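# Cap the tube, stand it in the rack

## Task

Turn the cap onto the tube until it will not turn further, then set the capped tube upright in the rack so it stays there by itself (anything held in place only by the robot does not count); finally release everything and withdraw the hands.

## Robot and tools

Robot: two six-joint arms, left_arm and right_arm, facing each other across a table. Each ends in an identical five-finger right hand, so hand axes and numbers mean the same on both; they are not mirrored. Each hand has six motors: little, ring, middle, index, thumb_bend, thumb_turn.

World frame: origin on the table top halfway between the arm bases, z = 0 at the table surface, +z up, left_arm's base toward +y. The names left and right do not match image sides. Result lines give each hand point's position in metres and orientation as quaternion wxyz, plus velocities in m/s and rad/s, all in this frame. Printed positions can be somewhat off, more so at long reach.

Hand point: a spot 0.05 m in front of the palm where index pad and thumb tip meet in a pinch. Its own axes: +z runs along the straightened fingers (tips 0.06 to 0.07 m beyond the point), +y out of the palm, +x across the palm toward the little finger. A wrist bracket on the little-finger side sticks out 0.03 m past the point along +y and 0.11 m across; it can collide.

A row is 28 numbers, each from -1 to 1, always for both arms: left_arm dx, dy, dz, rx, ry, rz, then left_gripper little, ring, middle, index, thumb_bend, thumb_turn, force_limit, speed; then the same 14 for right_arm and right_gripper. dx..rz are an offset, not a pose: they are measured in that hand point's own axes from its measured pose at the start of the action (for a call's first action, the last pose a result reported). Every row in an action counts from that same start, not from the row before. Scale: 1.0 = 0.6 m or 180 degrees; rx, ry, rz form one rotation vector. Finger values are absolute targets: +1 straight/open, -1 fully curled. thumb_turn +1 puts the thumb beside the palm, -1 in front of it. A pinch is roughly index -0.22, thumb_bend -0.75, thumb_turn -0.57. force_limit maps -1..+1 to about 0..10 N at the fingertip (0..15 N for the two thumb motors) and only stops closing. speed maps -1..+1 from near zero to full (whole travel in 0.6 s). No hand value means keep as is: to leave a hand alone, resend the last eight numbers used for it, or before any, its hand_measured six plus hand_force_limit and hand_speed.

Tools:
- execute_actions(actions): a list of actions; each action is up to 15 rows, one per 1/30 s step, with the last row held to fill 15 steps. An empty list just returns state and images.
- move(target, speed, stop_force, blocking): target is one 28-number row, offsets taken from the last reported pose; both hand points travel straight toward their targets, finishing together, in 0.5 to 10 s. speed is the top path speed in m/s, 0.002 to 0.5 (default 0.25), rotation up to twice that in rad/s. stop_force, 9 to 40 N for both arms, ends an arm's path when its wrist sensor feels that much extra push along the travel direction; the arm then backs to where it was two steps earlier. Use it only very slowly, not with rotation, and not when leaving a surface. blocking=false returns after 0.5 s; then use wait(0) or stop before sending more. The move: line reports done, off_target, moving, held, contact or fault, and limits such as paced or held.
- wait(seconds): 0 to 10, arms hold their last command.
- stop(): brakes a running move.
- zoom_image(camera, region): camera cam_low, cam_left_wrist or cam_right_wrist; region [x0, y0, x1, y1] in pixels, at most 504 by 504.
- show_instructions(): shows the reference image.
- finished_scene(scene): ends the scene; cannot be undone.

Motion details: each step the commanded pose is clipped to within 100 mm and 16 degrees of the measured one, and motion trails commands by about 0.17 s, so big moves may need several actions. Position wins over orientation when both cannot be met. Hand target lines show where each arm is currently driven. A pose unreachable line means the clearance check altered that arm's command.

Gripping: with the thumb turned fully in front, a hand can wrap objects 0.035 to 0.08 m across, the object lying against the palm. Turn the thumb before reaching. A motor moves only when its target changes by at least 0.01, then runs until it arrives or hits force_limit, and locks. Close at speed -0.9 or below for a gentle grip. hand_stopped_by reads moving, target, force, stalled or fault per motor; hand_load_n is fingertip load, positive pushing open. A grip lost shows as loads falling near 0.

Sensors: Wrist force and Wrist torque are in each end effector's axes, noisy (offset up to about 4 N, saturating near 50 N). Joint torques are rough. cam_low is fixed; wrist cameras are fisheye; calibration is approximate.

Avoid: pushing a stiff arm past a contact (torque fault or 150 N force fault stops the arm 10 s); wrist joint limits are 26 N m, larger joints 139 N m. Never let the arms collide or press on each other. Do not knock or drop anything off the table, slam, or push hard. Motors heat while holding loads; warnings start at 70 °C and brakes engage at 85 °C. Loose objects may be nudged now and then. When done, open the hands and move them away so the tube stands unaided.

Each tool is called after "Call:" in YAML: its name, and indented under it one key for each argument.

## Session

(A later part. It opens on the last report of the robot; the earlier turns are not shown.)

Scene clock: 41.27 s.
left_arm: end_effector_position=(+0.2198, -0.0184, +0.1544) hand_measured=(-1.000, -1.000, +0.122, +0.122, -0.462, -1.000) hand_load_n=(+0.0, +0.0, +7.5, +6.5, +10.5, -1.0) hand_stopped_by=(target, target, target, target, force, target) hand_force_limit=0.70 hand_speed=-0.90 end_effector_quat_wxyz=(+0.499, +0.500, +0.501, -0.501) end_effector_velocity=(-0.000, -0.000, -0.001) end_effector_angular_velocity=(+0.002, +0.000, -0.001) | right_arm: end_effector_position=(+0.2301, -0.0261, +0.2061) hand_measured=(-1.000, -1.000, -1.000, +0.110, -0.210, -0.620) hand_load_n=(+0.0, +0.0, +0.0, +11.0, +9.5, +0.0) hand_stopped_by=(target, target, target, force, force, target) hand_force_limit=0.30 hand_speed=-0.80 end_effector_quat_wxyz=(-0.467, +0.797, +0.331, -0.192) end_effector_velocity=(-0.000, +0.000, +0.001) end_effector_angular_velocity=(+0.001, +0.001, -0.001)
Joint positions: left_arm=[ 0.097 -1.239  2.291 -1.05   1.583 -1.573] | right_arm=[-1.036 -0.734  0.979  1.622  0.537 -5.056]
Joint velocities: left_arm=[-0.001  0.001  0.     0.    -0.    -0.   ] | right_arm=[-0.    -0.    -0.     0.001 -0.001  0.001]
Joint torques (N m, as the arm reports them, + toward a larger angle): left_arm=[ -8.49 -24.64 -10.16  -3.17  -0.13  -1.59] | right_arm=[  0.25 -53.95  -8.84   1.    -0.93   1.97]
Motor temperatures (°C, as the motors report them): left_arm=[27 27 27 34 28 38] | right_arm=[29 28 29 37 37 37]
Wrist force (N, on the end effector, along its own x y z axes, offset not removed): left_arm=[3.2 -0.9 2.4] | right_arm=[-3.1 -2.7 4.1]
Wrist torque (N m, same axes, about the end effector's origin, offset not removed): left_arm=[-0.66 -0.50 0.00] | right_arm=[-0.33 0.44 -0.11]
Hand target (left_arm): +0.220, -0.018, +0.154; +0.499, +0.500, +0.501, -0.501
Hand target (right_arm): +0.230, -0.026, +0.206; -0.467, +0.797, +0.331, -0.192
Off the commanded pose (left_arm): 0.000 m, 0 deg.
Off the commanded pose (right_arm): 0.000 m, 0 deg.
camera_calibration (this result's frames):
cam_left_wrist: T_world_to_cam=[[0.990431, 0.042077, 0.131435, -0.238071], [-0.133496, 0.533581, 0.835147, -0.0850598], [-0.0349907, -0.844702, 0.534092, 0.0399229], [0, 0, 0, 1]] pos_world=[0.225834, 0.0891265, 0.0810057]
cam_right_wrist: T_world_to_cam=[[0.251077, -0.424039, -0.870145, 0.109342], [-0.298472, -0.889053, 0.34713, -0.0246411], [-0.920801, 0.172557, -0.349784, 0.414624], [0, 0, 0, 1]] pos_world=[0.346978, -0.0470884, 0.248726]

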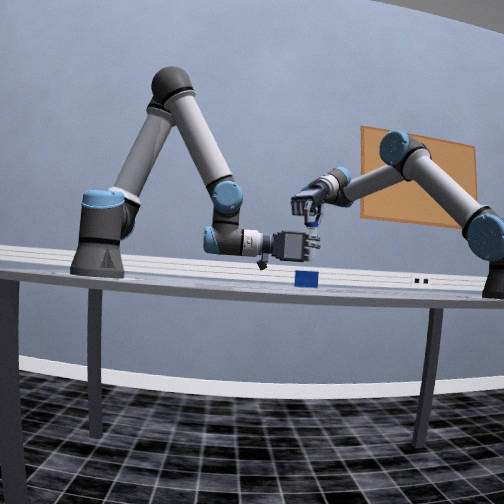

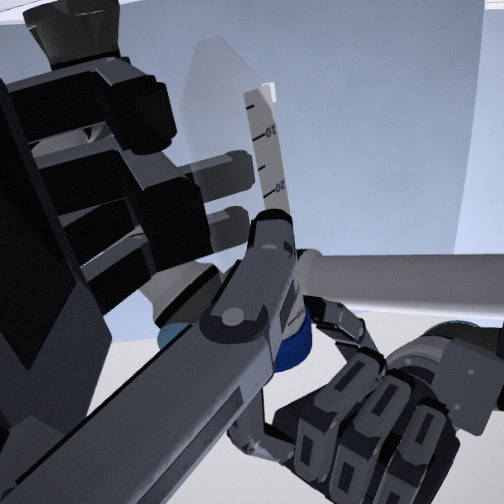

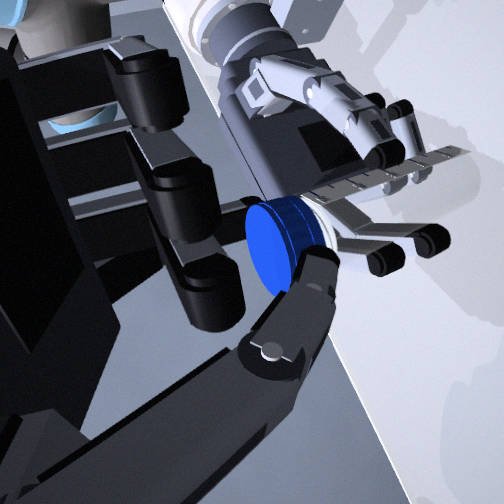

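Call:
move:
  target: [0,0,0,0,0,0,-1,-1,0.12,0.12,-0.5,-1,0.7,-0.9,-0.0135,0.0022,0.0009,0,0.327,0.1838,-1,-1,-1,0,-0.4,-0.62,0.3,-0.8]
  speed: 0.25

Call:
move:
  target: [0,0,0,0,0,0,-1,-1,0.12,0.12,-0.5,-1,0.7,-0.9,-0.0113,0.0019,-0.0023,0,0.327,0.1838,-1,-1,-1,0,-0.4,-0.62,0.3,-0.8]
  speed: 0.25

Call:
execute_actions:
  actions:
    - [[0,0,0,0,0,0,-1,-1,0.12,0.12,-0.5,-1,0.7,-0.9,0,0,0,0,0,0,-1,-1,-1,0.45,0.1,-0.62,0.2,-0.3]]

Call:
zoom_image:
  camera: "cam_low"
  region: [295,200,335,240]

Scene clock: 44.67 s.
left_arm: end_effector_position=(+0.2198, -0.0184, +0.1544) hand_measured=(-1.000, -1.000, +0.122, +0.122, -0.462, -1.000) hand_load_n=(+0.0, +0.0, +8.0, +6.5, +10.0, -1.5) hand_stopped_by=(target, target, target, target, force, target) hand_force_limit=0.70 hand_speed=-0.90 end_effector_quat_wxyz=(+0.499, +0.500, +0.501, -0.501) end_effector_velocity=(+0.000, +0.000, +0.001) end_effector_angular_velocity=(-0.001, -0.000, +0.000) | right_arm: end_effector_position=(+0.2246, -0.0319, +0.2051) hand_measured=(-1.000, -1.000, -1.000, +0.110, -0.210, -0.620) hand_load_n=(+0.0, +0.0, +0.0, +12.0, +8.0, -0.5) hand_stopped_by=(target, target, target, force, force, target) hand_force_limit=0.30 hand_speed=-0.80 end_effector_quat_wxyz=(+0.496, -0.846, +0.168, -0.099) end_effector_velocity=(-0.001, +0.000, -0.000) end_effector_angular_velocity=(-0.001, +0.001, -0.009)
Joint positions: left_arm=[ 0.097 -1.239  2.291 -1.05   1.583 -1.573] | right_arm=[-0.906 -1.368  1.664  0.258  1.193 -3.367]
Joint velocities: left_arm=[ 0.    -0.002  0.     0.     0.     0.   ] | right_arm=[ 0.006 -0.001  0.002 -0.003  0.013  0.009]
Joint torques (N m, as the arm reports them, + toward a larger angle): left_arm=[ -8.92 -24.96 -10.65  -3.34   0.02  -1.43] | right_arm=[  9.38 -32.02  -3.81  -0.46   2.69   2.1 ]
Motor temperatures (°C, as the motors report them): left_arm=[27 27 27 34 28 38] | right_arm=[29 28 29 37 37 37]
Wrist force (N, on the end effector, along its own x y z axes, offset not removed): left_arm=[7.3 -3.0 1.7] | right_arm=[2.7 -5.6 1.3]
Wrist torque (N m, same axes, about the end effector's origin, offset not removed): left_arm=[-0.65 -0.26 -0.13] | right_arm=[-0.15 -0.15 0.32]
Hand target (left_arm): +0.220, -0.018, +0.154; +0.499, +0.500, +0.501, -0.501
Hand target (right_arm): +0.225, -0.032, +0.205; -0.496, +0.846, -0.168, +0.099
Off the commanded pose (left_arm): 0.000 m, 0 deg.
Off the commanded pose (right_arm): 0.000 m, 0 deg.
move: done
camera_calibration (this result's frames):
cam_left_wrist: T_world_to_cam=[[0.990431, 0.0420769, 0.131435, -0.238071], [-0.133496, 0.53358, 0.835147, -0.0850598], [-0.0349908, -0.844702, 0.534092, 0.039923], [0, 0, 0, 1]] pos_world=[0.225834, 0.0891265, 0.0810057]
cam_right_wrist: T_world_to_cam=[[-0.296298, -0.39299, -0.870498, 0.231385], [-0.935124, -0.0660446, 0.348111, 0.137926], [-0.194296, 0.917168, -0.347925, 0.27041], [0, 0, 0, 1]] pos_world=[0.250076, -0.14797, 0.247489]

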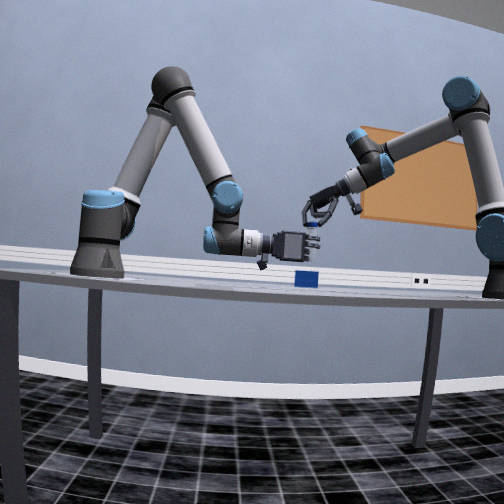

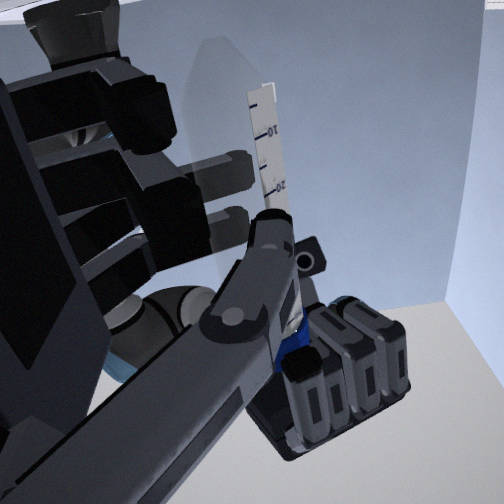

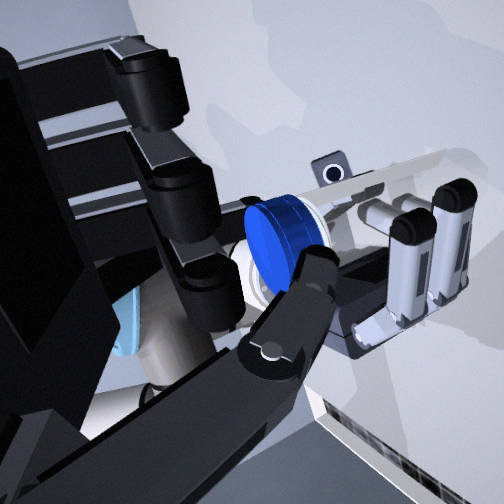

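Scene clock: 47.63 s.
left_arm: end_effector_position=(+0.2198, -0.0184, +0.1544) hand_measured=(-1.000, -1.000, +0.122, +0.122, -0.462, -1.000) hand_load_n=(+0.0, +0.0, +7.5, +7.0, +10.5, -1.0) hand_stopped_by=(target, target, target, target, force, target) hand_force_limit=0.70 hand_speed=-0.90 end_effector_quat_wxyz=(+0.499, +0.500, +0.501, -0.501) end_effector_velocity=(+0.000, +0.000, -0.001) end_effector_angular_velocity=(+0.001, -0.001, +0.001) | right_arm: end_effector_position=(+0.2174, -0.0309, +0.2046) hand_measured=(-1.000, -1.000, -1.000, +0.110, -0.210, -0.620) hand_load_n=(+0.0, +0.0, +0.0, +11.5, +8.5, -0.5) hand_stopped_by=(target, target, target, force, force, target) hand_force_limit=0.30 hand_speed=-0.80 end_effector_quat_wxyz=(+0.358, -0.611, +0.610, -0.356) end_effector_velocity=(-0.000, +0.000, -0.000) end_effector_angular_velocity=(-0.001, +0.006, -0.012)
Joint positions: left_arm=[ 0.097 -1.239  2.291 -1.05   1.583 -1.573] | right_arm=[-0.44  -1.028  1.268  0.763  2.522 -2.233]
Joint velocities: left_arm=[ 0.     0.001 -0.     0.    -0.     0.001] | right_arm=[ 0.002  0.01  -0.014  0.026  0.003  0.024]
Joint torques (N m, as the arm reports them, + toward a larger angle): left_arm=[ -9.1  -24.3  -11.73  -3.25  -0.04  -1.62] | right_arm=[ 10.06 -27.46 -28.89   4.09   2.95   1.74]
Motor temperatures (°C, as the motors report them): left_arm=[27 27 27 34 28 38] | right_arm=[29 28 29 37 37 37]
Wrist force (N, on the end effector, along its own x y z axes, offset not removed): left_arm=[7.2 -2.0 2.1] | right_arm=[1.5 -6.9 -2.6]
Wrist torque (N m, same axes, about the end effector's origin, offset not removed): left_arm=[-0.46 -0.23 -0.11] | right_arm=[0.19 -0.29 0.20]
Hand target (left_arm): +0.220, -0.018, +0.154; +0.499, +0.500, +0.501, -0.501
Hand target (right_arm): +0.217, -0.031, +0.205; -0.357, +0.610, -0.610, +0.357
Off the commanded pose (left_arm): 0.000 m, 0 deg.
Off the commanded pose (right_arm): 0.000 m, 0 deg.
move: done
camera_calibration (this result's frames):
cam_left_wrist: T_world_to_cam=[[0.990431, 0.0420769, 0.131435, -0.238071], [-0.133496, 0.53358, 0.835147, -0.0850597], [-0.0349907, -0.844702, 0.534092, 0.0399232], [0, 0, 0, 1]] pos_world=[0.225834, 0.0891267, 0.0810055]
cam_right_wrist: T_world_to_cam=[[-0.477698, 0.124869, -0.869605, 0.284555], [-0.419195, 0.837497, 0.350534, 0.046695], [0.772062, 0.531983, -0.347726, 0.0459007], [0, 0, 0, 1]] pos_world=[0.120067, -0.0990573, 0.247043]

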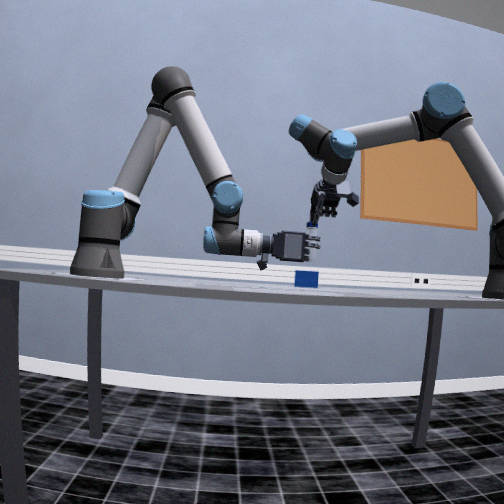

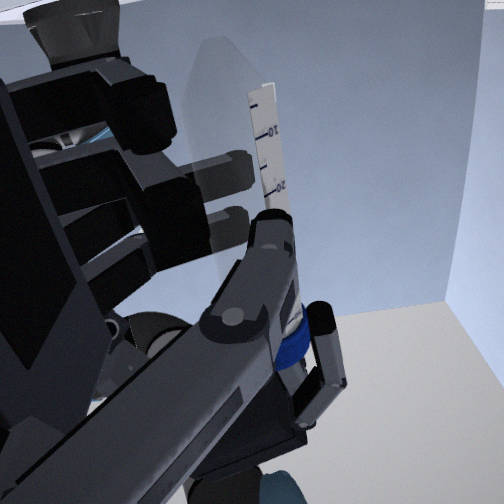

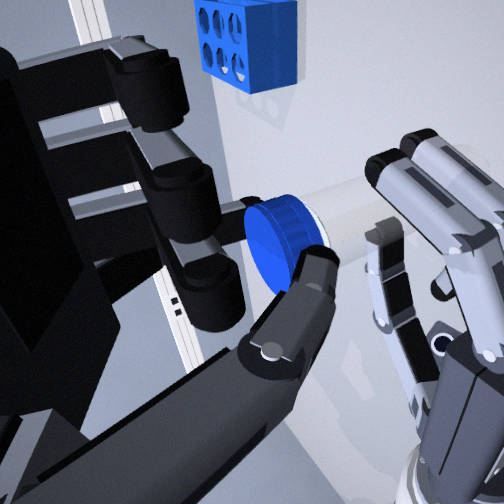

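Scene clock: 48.13 s.
left_arm: end_effector_position=(+0.2198, -0.0184, +0.1544) hand_measured=(-1.000, -1.000, +0.122, +0.122, -0.462, -1.000) hand_load_n=(+0.0, +0.0, +7.5, +7.0, +10.5, -0.5) hand_stopped_by=(target, target, target, target, force, target) hand_force_limit=0.70 hand_speed=-0.90 end_effector_quat_wxyz=(+0.499, +0.500, +0.501, -0.501) end_effector_velocity=(+0.000, -0.000, +0.001) end_effector_angular_velocity=(-0.001, -0.000, +0.000) | right_arm: end_effector_position=(+0.2174, -0.0309, +0.2046) hand_measured=(-1.000, -1.000, -1.000, +0.450, +0.078, -0.620) hand_load_n=(+0.0, +0.0, +0.0, +0.0, +0.0, +0.0) hand_stopped_by=(target, target, target, target, moving, target) hand_force_limit=0.20 hand_speed=-0.30 end_effector_quat_wxyz=(+0.358, -0.611, +0.610, -0.356) end_effector_velocity=(-0.000, +0.000, +0.000) end_effector_angular_velocity=(+0.002, +0.001, +0.000)
Joint positions: left_arm=[ 0.097 -1.239  2.291 -1.05   1.583 -1.573] | right_arm=[-0.44  -1.028  1.268  0.763  2.522 -2.233]
Joint velocities: left_arm=[ 0.    -0.001 -0.     0.     0.     0.   ] | right_arm=[ 0.    -0.001  0.     0.001 -0.002  0.001]
Joint torques (N m, as the arm reports them, + toward a larger angle): left_arm=[ -9.31 -23.81 -10.61  -3.12  -0.11  -1.35] | right_arm=[ -2.93 -47.25  -7.06  -0.24  -1.3   -2.36]
Motor temperatures (°C, as the motors report them): left_arm=[27 27 27 34 28 38] | right_arm=[29 28 29 37 37 37]
Wrist force (N, on the end effector, along its own x y z axes, offset not removed): left_arm=[1.0 -3.1 0.9] | right_arm=[3.9 -3.8 -4.2]
Wrist torque (N m, same axes, about the end effector's origin, offset not removed): left_arm=[-0.77 -0.35 -0.08] | right_arm=[-0.10 -0.47 0.21]
Hand target (left_arm): +0.220, -0.018, +0.154; +0.499, +0.500, +0.501, -0.501
Hand target (right_arm): +0.217, -0.031, +0.205; -0.358, +0.611, -0.610, +0.356
Off the commanded pose (left_arm): 0.000 m, 0 deg.
Off the commanded pose (right_arm): 0.000 m, 0 deg.
camera_calibration (this result's frames):
cam_left_wrist: T_world_to_cam=[[0.990431, 0.042077, 0.131435, -0.238071], [-0.133496, 0.53358, 0.835147, -0.0850598], [-0.0349907, -0.844702, 0.534092, 0.039923], [0, 0, 0, 1]] pos_world=[0.225834, 0.0891265, 0.0810057]
cam_right_wrist: T_world_to_cam=[[-0.477719, 0.124787, -0.869605, 0.284503], [-0.419219, 0.837508, 0.35048, 0.0466989], [0.772036, 0.531986, -0.34778, 0.0459127], [0, 0, 0, 1]] pos_world=[0.120043, -0.0990378, 0.247006]

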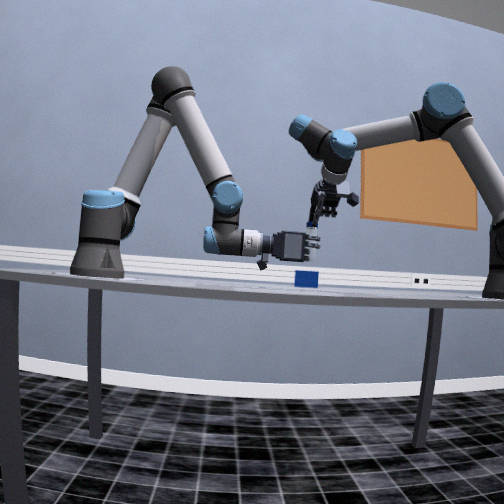

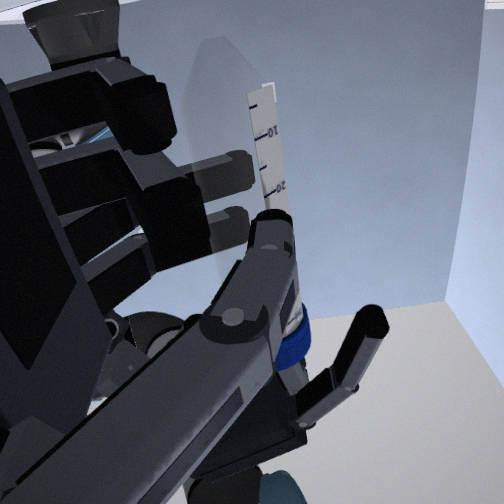

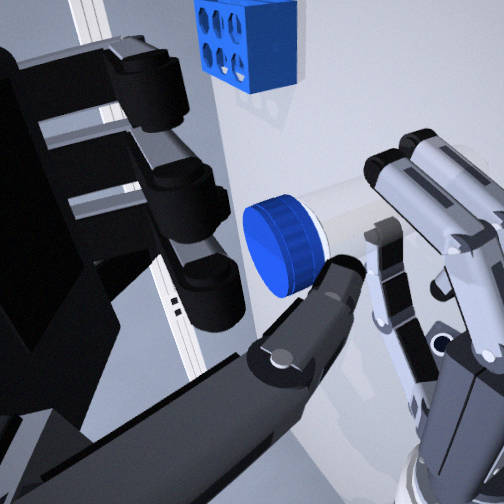

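Region (295, 200, 335, 240) of cam_low's 504x504 image, scaled by 12.600, with more detail than that image has.

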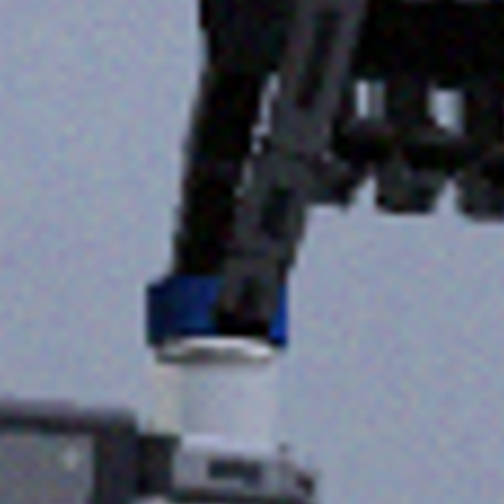

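Call:
move:
  target: [0,0,0,0,0,0,-1,-1,0.12,0.12,-0.5,-1,0.7,-0.9,-0.0082,-0.0107,0.0153,0,-0.654,-0.3675,-1,-1,-1,0.45,0.1,-0.62,0.2,-0.3]
  speed: 0.36

Call:
execute_actions:
  actions:
    - [[0,0,0,0,0,0,-1,-1,0.12,0.12,-0.5,-1,0.7,-0.9,0,0,0,0,0,0,-1,-1,-1,0.16,-0.15,-0.62,0.2,-0.4]]
    - [[0,0,0,0,0,0,-1,-1,0.12,0.12,-0.5,-1,0.7,-0.9,0,0,0,0,0,0,-1,-1,-1,0.0,-0.4,-0.62,0.3,-0.8]]

Call:
move:
  target: [0,0,0,0,0,0,-1,-1,0.12,0.12,-0.5,-1,0.7,-0.9,-0.0117,0.0033,-0.0007,0,0.327,0.1838,-1,-1,-1,0,-0.4,-0.62,0.3,-0.8]
  speed: 0.28

Call:
move:
  target: [0,0,0,0,0,0,-1,-1,0.12,0.12,-0.5,-1,0.7,-0.9,-0.0113,0.0019,-0.0023,0,0.327,0.1838,-1,-1,-1,0,-0.4,-0.62,0.3,-0.8]
  speed: 0.28

Call:
execute_actions:
  actions:
    - [[0,0,0,0,0,0,-1,-1,0.12,0.12,-0.5,-1,0.7,-0.9,0,0,0,0,0,0,-1,-1,-1,0.45,0.1,-0.62,0.2,-0.3]]

Call:
zoom_image:
  camera: "cam_low"
  region: [295,200,335,240]

Scene clock: 52.70 s.
left_arm: end_effector_position=(+0.2198, -0.0184, +0.1544) hand_measured=(-1.000, -1.000, +0.122, +0.122, -0.462, -1.000) hand_load_n=(+0.0, +0.0, +7.5, +7.0, +10.5, -0.5) hand_stopped_by=(target, target, target, target, force, target) hand_force_limit=0.70 hand_speed=-0.90 end_effector_quat_wxyz=(+0.499, +0.500, +0.501, -0.501) end_effector_velocity=(-0.000, +0.000, +0.001) end_effector_angular_velocity=(-0.001, +0.000, -0.000) | right_arm: end_effector_position=(+0.2287, -0.0260, +0.2055) hand_measured=(-1.000, -1.000, -1.000, +0.450, +0.100, -0.620) hand_load_n=(+0.0, +0.0, +0.0, +0.0, +0.0, +0.0) hand_stopped_by=(target, target, target, target, target, target) hand_force_limit=0.20 hand_speed=-0.30 end_effector_quat_wxyz=(-0.467, +0.797, +0.331, -0.192) end_effector_velocity=(-0.000, -0.000, -0.000) end_effector_angular_velocity=(-0.004, +0.005, +0.015)
Joint positions: left_arm=[ 0.097 -1.239  2.291 -1.05   1.583 -1.573] | right_arm=[-1.034 -0.736  0.984  1.617  0.537 -5.055]
Joint velocities: left_arm=[-0.    -0.001  0.    -0.    -0.    -0.   ] | right_arm=[ 0.001  0.01  -0.01   0.028  0.004 -0.025]
Joint torques (N m, as the arm reports them, + toward a larger angle): left_arm=[ -8.48 -24.33 -11.68  -3.33  -0.1   -1.37] | right_arm=[ 10.38 -41.13 -29.53   4.38   1.32  -2.31]
Motor temperatures (°C, as the motors report them): left_arm=[27 27 27 34 28 38] | right_arm=[29 28 29 37 37 37]
Wrist force (N, on the end effector, along its own x y z axes, offset not removed): left_arm=[1.4 -2.0 3.3] | right_arm=[-0.6 -2.2 -2.4]
Wrist torque (N m, same axes, about the end effector's origin, offset not removed): left_arm=[-0.74 -0.50 -0.11] | right_arm=[0.04 0.39 0.19]
Hand target (left_arm): +0.220, -0.018, +0.154; +0.499, +0.500, +0.501, -0.501
Hand target (right_arm): +0.229, -0.026, +0.206; -0.467, +0.797, +0.332, -0.193
Off the commanded pose (left_arm): 0.000 m, 0 deg.
Off the commanded pose (right_arm): 0.000 m, 0 deg.
move: done
camera_calibration (this result's frames):
cam_left_wrist: T_world_to_cam=[[0.990431, 0.042077, 0.131435, -0.238071], [-0.133496, 0.53358, 0.835147, -0.0850598], [-0.0349907, -0.844702, 0.534092, 0.0399231], [0, 0, 0, 1]] pos_world=[0.225834, 0.0891266, 0.0810057]
cam_right_wrist: T_world_to_cam=[[0.252036, -0.423072, -0.870338, 0.109123], [-0.298031, -0.889592, 0.346127, -0.0247097], [-0.920682, 0.172151, -0.350298, 0.413215], [0, 0, 0, 1]] pos_world=[0.345572, -0.04695, 0.248275]

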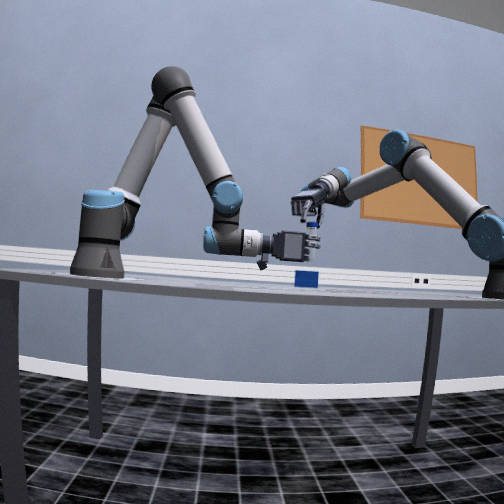

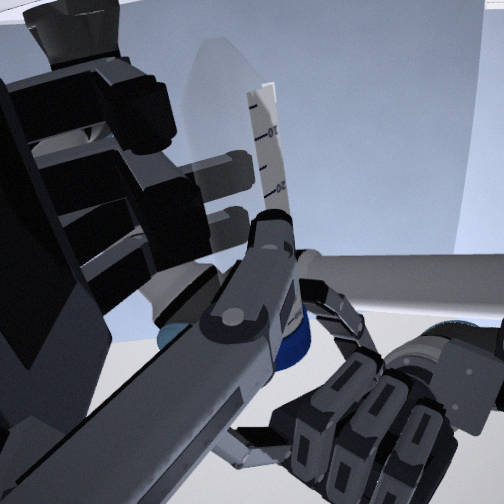

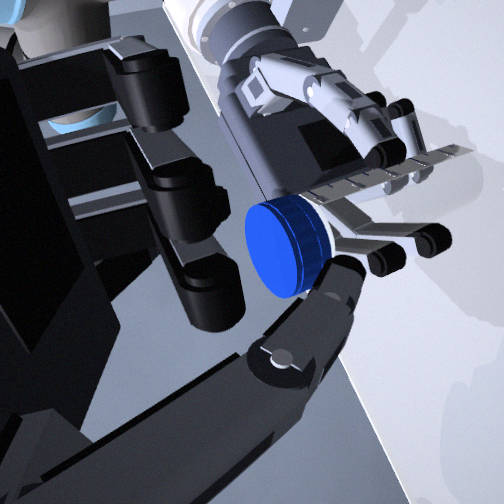

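Scene clock: 53.70 s.
left_arm: end_effector_position=(+0.2198, -0.0184, +0.1544) hand_measured=(-1.000, -1.000, +0.122, +0.122, -0.462, -1.000) hand_load_n=(+0.0, +0.0, +7.5, +6.5, +10.0, -1.0) hand_stopped_by=(target, target, target, target, force, target) hand_force_limit=0.70 hand_speed=-0.90 end_effector_quat_wxyz=(+0.499, +0.500, +0.501, -0.501) end_effector_velocity=(+0.000, +0.000, -0.000) end_effector_angular_velocity=(+0.000, +0.000, +0.000) | right_arm: end_effector_position=(+0.2287, -0.0260, +0.2055) hand_measured=(-1.000, -1.000, -1.000, +0.108, -0.210, -0.620) hand_load_n=(+0.0, +0.0, +0.0, +10.5, +9.5, -0.5) hand_stopped_by=(target, target, target, force, force, target) hand_force_limit=0.30 hand_speed=-0.80 end_effector_quat_wxyz=(-0.467, +0.797, +0.331, -0.192) end_effector_velocity=(+0.000, +0.000, -0.000) end_effector_angular_velocity=(-0.000, +0.002, -0.000)
Joint positions: left_arm=[ 0.097 -1.239  2.291 -1.05   1.583 -1.573] | right_arm=[-1.034 -0.736  0.984  1.617  0.537 -5.055]
Joint velocities: left_arm=[ 0. -0.  0.  0. -0. -0.] | right_arm=[-0.     0.001  0.     0.001 -0.001 -0.   ]
Joint torques (N m, as the arm reports them, + toward a larger angle): left_arm=[ -8.92 -23.95 -11.74  -2.9    0.    -1.54] | right_arm=[ -3.12 -54.05  -8.08   1.46  -2.37   1.99]
Motor temperatures (°C, as the motors report them): left_arm=[27 27 27 34 28 38] | right_arm=[29 28 29 37 37 37]
Wrist force (N, on the end effector, along its own x y z axes, offset not removed): left_arm=[1.4 1.2 1.5] | right_arm=[-3.9 -4.7 -1.2]
Wrist torque (N m, same axes, about the end effector's origin, offset not removed): left_arm=[-0.35 -0.68 0.06] | right_arm=[-0.32 0.54 -0.13]
Hand target (left_arm): +0.220, -0.018, +0.154; +0.499, +0.500, +0.501, -0.501
Hand target (right_arm): +0.229, -0.026, +0.206; -0.467, +0.797, +0.331, -0.192
Off the commanded pose (left_arm): 0.000 m, 0 deg.
Off the commanded pose (right_arm): 0.000 m, 0 deg.
camera_calibration (this result's frames):
cam_left_wrist: T_world_to_cam=[[0.990431, 0.042078, 0.131435, -0.238071], [-0.133496, 0.533587, 0.835143, -0.0850603], [-0.0349908, -0.844698, 0.534099, 0.0399205], [0, 0, 0, 1]] pos_world=[0.225834, 0.0891254, 0.0810068]
cam_right_wrist: T_world_to_cam=[[0.252038, -0.423063, -0.870342, 0.10912], [-0.297968, -0.889608, 0.346141, -0.0247101], [-0.920702, 0.172093, -0.350274, 0.413179], [0, 0, 0, 1]] pos_world=[0.345549, -0.046923, 0.248251]

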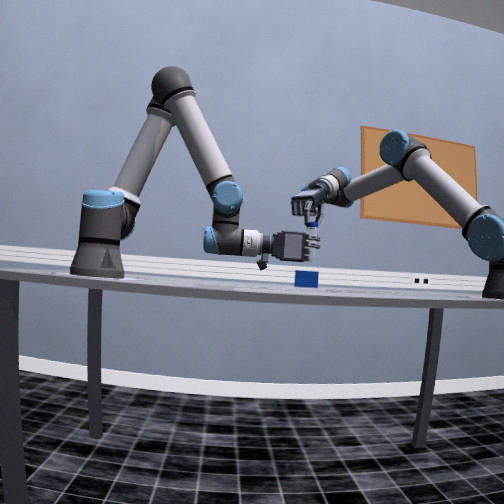

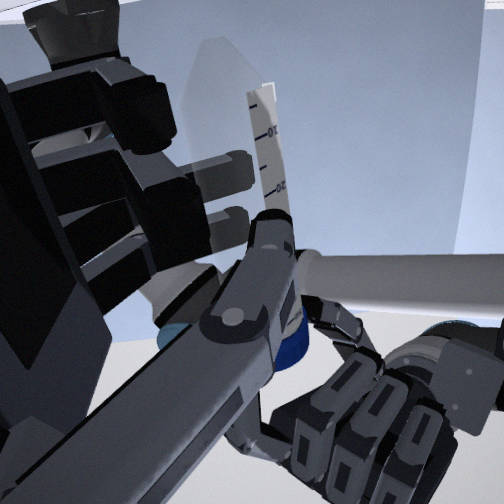

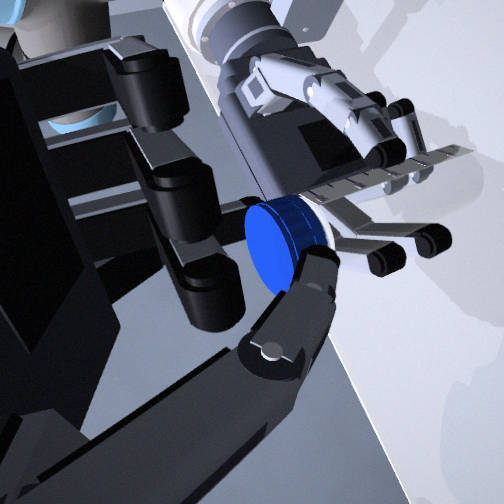

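Scene clock: 56.37 s.
left_arm: end_effector_position=(+0.2198, -0.0184, +0.1544) hand_measured=(-1.000, -1.000, +0.122, +0.122, -0.462, -1.000) hand_load_n=(+0.0, +0.0, +7.5, +5.5, +11.5, -2.5) hand_stopped_by=(target, target, target, target, force, target) hand_force_limit=0.70 hand_speed=-0.90 end_effector_quat_wxyz=(+0.499, +0.500, +0.501, -0.501) end_effector_velocity=(-0.000, +0.000, -0.000) end_effector_angular_velocity=(+0.001, +0.001, -0.000) | right_arm: end_effector_position=(+0.2247, -0.0318, +0.2044) hand_measured=(-1.000, -1.000, -1.000, +0.110, -0.210, -0.620) hand_load_n=(+0.0, +0.0, +0.0, +12.5, +4.5, -2.5) hand_stopped_by=(target, target, target, force, force, target) hand_force_limit=0.30 hand_speed=-0.80 end_effector_quat_wxyz=(+0.497, -0.846, +0.167, -0.099) end_effector_velocity=(-0.000, -0.000, +0.001) end_effector_angular_velocity=(-0.001, -0.003, -0.013)
Joint positions: left_arm=[ 0.097 -1.239  2.291 -1.05   1.583 -1.573] | right_arm=[-0.906 -1.368  1.666  0.255  1.191 -3.367]
Joint velocities: left_arm=[-0.     0.     0.     0.     0.    -0.001] | right_arm=[ 0.006 -0.004  0.003 -0.003  0.018  0.009]
Joint torques (N m, as the arm reports them, + toward a larger angle): left_arm=[ -9.38 -24.06 -10.21  -2.84  -0.12  -1.74] | right_arm=[  9.42 -28.98  -1.72  -0.37   3.27   1.93]
Motor temperatures (°C, as the motors report them): left_arm=[27 27 27 34 28 38] | right_arm=[29 28 29 37 37 37]
Wrist force (N, on the end effector, along its own x y z axes, offset not removed): left_arm=[12.7 -1.5 2.2] | right_arm=[1.4 -9.9 -4.7]
Wrist torque (N m, same axes, about the end effector's origin, offset not removed): left_arm=[-0.47 -0.15 -0.12] | right_arm=[0.34 -0.30 0.12]
Hand target (left_arm): +0.220, -0.018, +0.154; +0.499, +0.500, +0.501, -0.501
Hand target (right_arm): +0.225, -0.032, +0.204; -0.496, +0.846, -0.168, +0.099
Off the commanded pose (left_arm): 0.000 m, 0 deg.
Off the commanded pose (right_arm): 0.000 m, 0 deg.
move: done
camera_calibration (this result's frames):
cam_left_wrist: T_world_to_cam=[[0.990431, 0.0420764, 0.131435, -0.238071], [-0.133496, 0.533578, 0.835149, -0.0850595], [-0.0349907, -0.844704, 0.534089, 0.0399241], [0, 0, 0, 1]] pos_world=[0.225834, 0.089127, 0.0810052]
cam_right_wrist: T_world_to_cam=[[-0.295333, -0.392495, -0.871049, 0.230804], [-0.93529, -0.0672754, 0.347429, 0.138451], [-0.194964, 0.917291, -0.347228, 0.270191], [0, 0, 0, 1]] pos_world=[0.250333, -0.14794, 0.246758]

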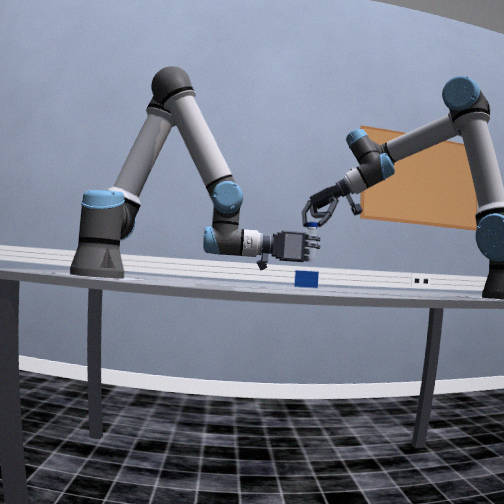

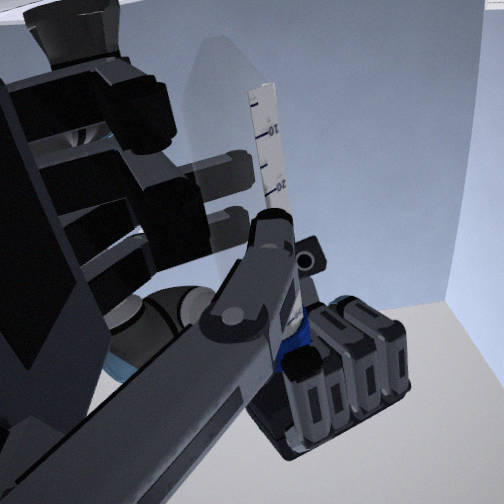

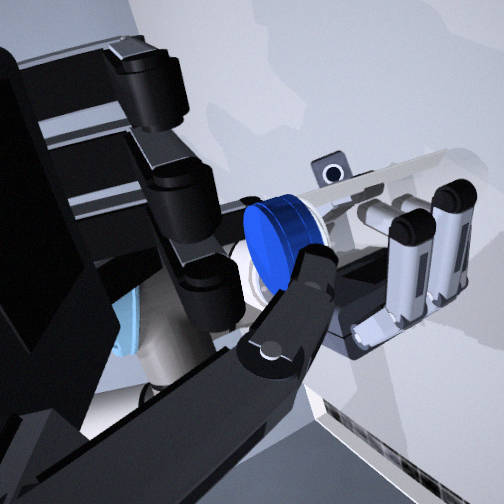

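Scene clock: 59.10 s.
left_arm: end_effector_position=(+0.2198, -0.0184, +0.1544) hand_measured=(-1.000, -1.000, +0.122, +0.122, -0.462, -1.000) hand_load_n=(+0.0, +0.0, +7.0, +7.5, +11.0, -2.0) hand_stopped_by=(target, target, target, target, force, target) hand_force_limit=0.70 hand_speed=-0.90 end_effector_quat_wxyz=(+0.499, +0.500, +0.501, -0.501) end_effector_velocity=(+0.000, +0.000, -0.000) end_effector_angular_velocity=(+0.000, +0.001, +0.000) | right_arm: end_effector_position=(+0.2176, -0.0309, +0.2040) hand_measured=(-1.000, -1.000, -1.000, +0.110, -0.210, -0.620) hand_load_n=(+0.0, +0.0, +0.0, +12.0, +5.0, -1.0) hand_stopped_by=(target, target, target, force, force, target) hand_force_limit=0.30 hand_speed=-0.80 end_effector_quat_wxyz=(+0.359, -0.611, +0.610, -0.356) end_effector_velocity=(-0.000, +0.000, -0.001) end_effector_angular_velocity=(-0.002, +0.007, -0.016)
Joint positions: left_arm=[ 0.097 -1.239  2.291 -1.05   1.583 -1.573] | right_arm=[-0.44  -1.029  1.271  0.758  2.522 -2.236]
Joint velocities: left_arm=[ 0.     0.     0.    -0.    -0.    -0.001] | right_arm=[ 0.001  0.013 -0.016  0.032  0.004  0.03 ]
Joint torques (N m, as the arm reports them, + toward a larger angle): left_arm=[ -9.67 -24.89 -11.72  -3.26  -0.05  -1.7 ] | right_arm=[  9.2  -23.34 -25.75   4.35   2.43   1.54]
Motor temperatures (°C, as the motors report them): left_arm=[27 27 27 34 28 38] | right_arm=[29 28 29 37 37 37]
Wrist force (N, on the end effector, along its own x y z axes, offset not removed): left_arm=[13.3 -2.2 4.7] | right_arm=[-1.3 -13.0 -4.6]
Wrist torque (N m, same axes, about the end effector's origin, offset not removed): left_arm=[-0.44 -0.14 -0.12] | right_arm=[-0.49 -0.38 0.19]
Hand target (left_arm): +0.220, -0.018, +0.154; +0.499, +0.500, +0.501, -0.501
Hand target (right_arm): +0.218, -0.031, +0.204; -0.358, +0.610, -0.610, +0.356
Off the commanded pose (left_arm): 0.000 m, 0 deg.
Off the commanded pose (right_arm): 0.000 m, 0 deg.
move: done
camera_calibration (this result's frames):
cam_left_wrist: T_world_to_cam=[[0.990431, 0.0420765, 0.131435, -0.238071], [-0.133496, 0.533577, 0.835149, -0.0850595], [-0.0349906, -0.844704, 0.534089, 0.0399243], [0, 0, 0, 1]] pos_world=[0.225834, 0.0891272, 0.0810051]
cam_right_wrist: T_world_to_cam=[[-0.477164, 0.125098, -0.869865, 0.284004], [-0.420489, 0.83666, 0.350982, 0.0471346], [0.771689, 0.533244, -0.346622, 0.0454173], [0, 0, 0, 1]] pos_world=[0.120288, -0.0991826, 0.246244]

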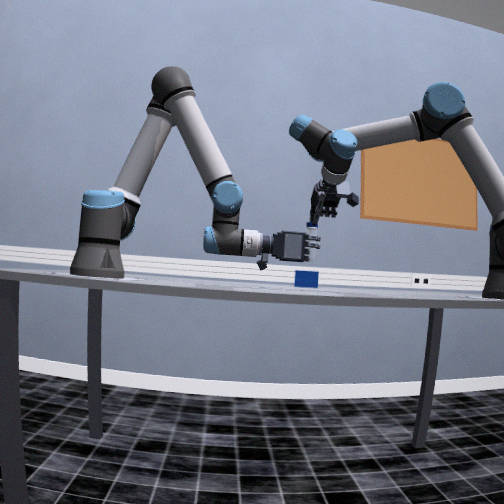

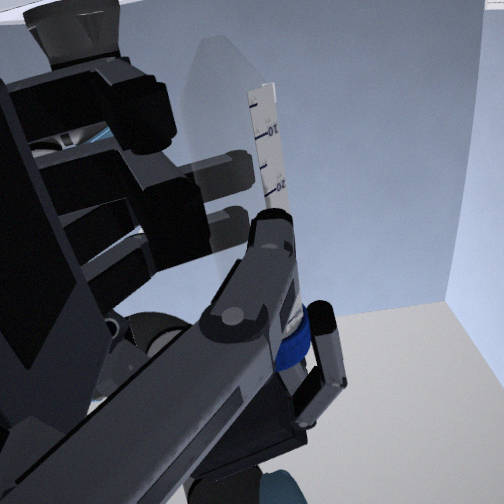

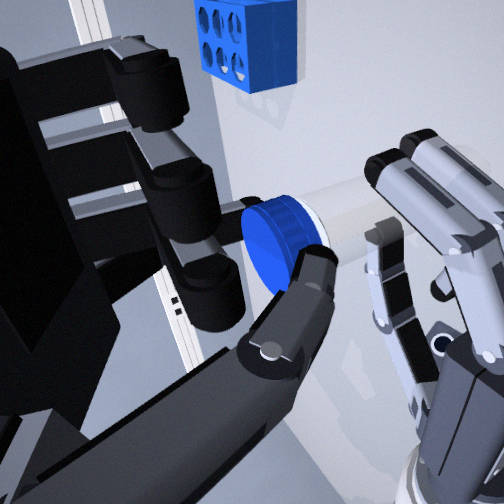

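Scene clock: 59.60 s.
left_arm: end_effector_position=(+0.2198, -0.0184, +0.1544) hand_measured=(-1.000, -1.000, +0.122, +0.122, -0.462, -1.000) hand_load_n=(+0.0, +0.0, +7.0, +7.5, +10.5, -1.5) hand_stopped_by=(target, target, target, target, force, target) hand_force_limit=0.70 hand_speed=-0.90 end_effector_quat_wxyz=(+0.499, +0.500, +0.501, -0.501) end_effector_velocity=(-0.000, -0.000, -0.000) end_effector_angular_velocity=(+0.000, +0.000, -0.000) | right_arm: end_effector_position=(+0.2176, -0.0308, +0.2039) hand_measured=(-1.000, -1.000, -1.000, +0.450, +0.078, -0.620) hand_load_n=(+0.0, +0.0, +0.0, +0.0, +0.0, +0.0) hand_stopped_by=(target, target, target, target, moving, target) hand_force_limit=0.20 hand_speed=-0.30 end_effector_quat_wxyz=(+0.359, -0.611, +0.610, -0.356) end_effector_velocity=(+0.000, -0.000, +0.001) end_effector_angular_velocity=(+0.000, -0.001, +0.001)
Joint positions: left_arm=[ 0.097 -1.239  2.291 -1.05   1.583 -1.573] | right_arm=[-0.44  -1.029  1.271  0.758  2.522 -2.236]
Joint velocities: left_arm=[-0.     0.001  0.    -0.     0.    -0.   ] | right_arm=[-0.    -0.002  0.    -0.     0.    -0.002]
Joint torques (N m, as the arm reports them, + toward a larger angle): left_arm=[ -9.31 -23.57 -11.39  -3.21  -0.05  -1.41] | right_arm=[ -3.55 -48.13  -6.62  -0.26  -1.47  -2.32]
Motor temperatures (°C, as the motors report them): left_arm=[27 27 27 34 28 38] | right_arm=[29 28 29 37 37 37]
Wrist force (N, on the end effector, along its own x y z axes, offset not removed): left_arm=[0.6 -0.2 0.9] | right_arm=[1.4 -3.9 -3.9]
Wrist torque (N m, same axes, about the end effector's origin, offset not removed): left_arm=[-0.38 -0.32 -0.07] | right_arm=[-0.10 -0.11 -0.10]
Hand target (left_arm): +0.220, -0.018, +0.154; +0.499, +0.500, +0.501, -0.501
Hand target (right_arm): +0.218, -0.031, +0.204; -0.359, +0.611, -0.610, +0.356
Off the commanded pose (left_arm): 0.000 m, 0 deg.
Off the commanded pose (right_arm): 0.000 m, 0 deg.
camera_calibration (this result's frames):
cam_left_wrist: T_world_to_cam=[[0.990431, 0.0420765, 0.131435, -0.238071], [-0.133496, 0.533577, 0.835149, -0.0850595], [-0.0349906, -0.844704, 0.534089, 0.0399242], [0, 0, 0, 1]] pos_world=[0.225834, 0.0891271, 0.0810051]
cam_right_wrist: T_world_to_cam=[[-0.477198, 0.125001, -0.86986, 0.283943], [-0.420511, 0.836675, 0.350921, 0.047142], [0.771656, 0.533245, -0.346695, 0.0454318], [0, 0, 0, 1]] pos_world=[0.120263, -0.099162, 0.246198]

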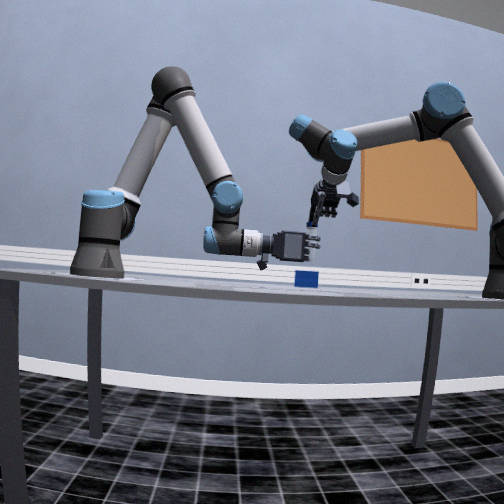

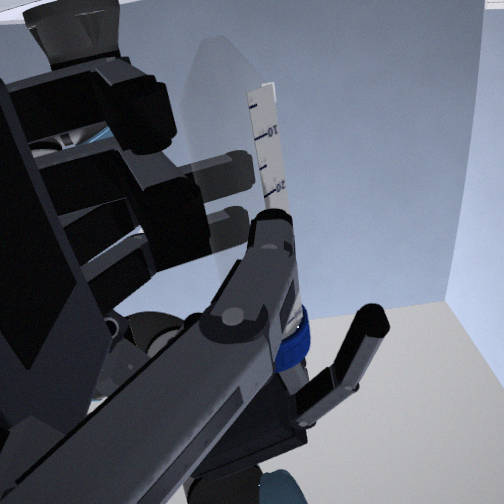

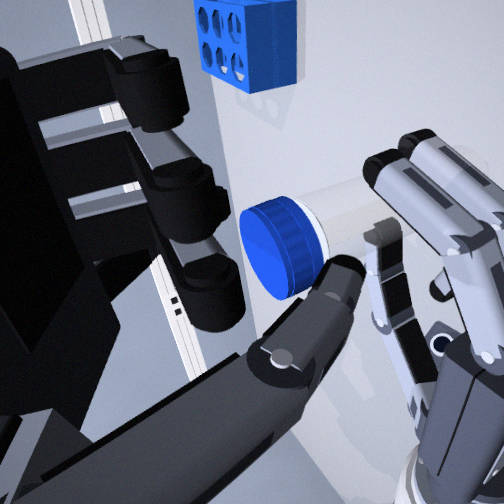

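Region (295, 200, 335, 240) of cam_low's 504x504 image, scaled by 12.600, with more detail than that image has.

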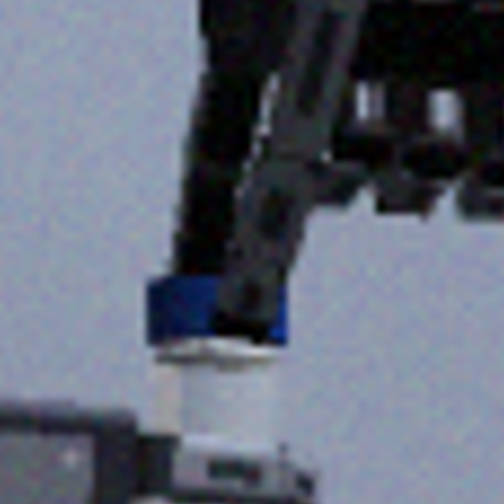

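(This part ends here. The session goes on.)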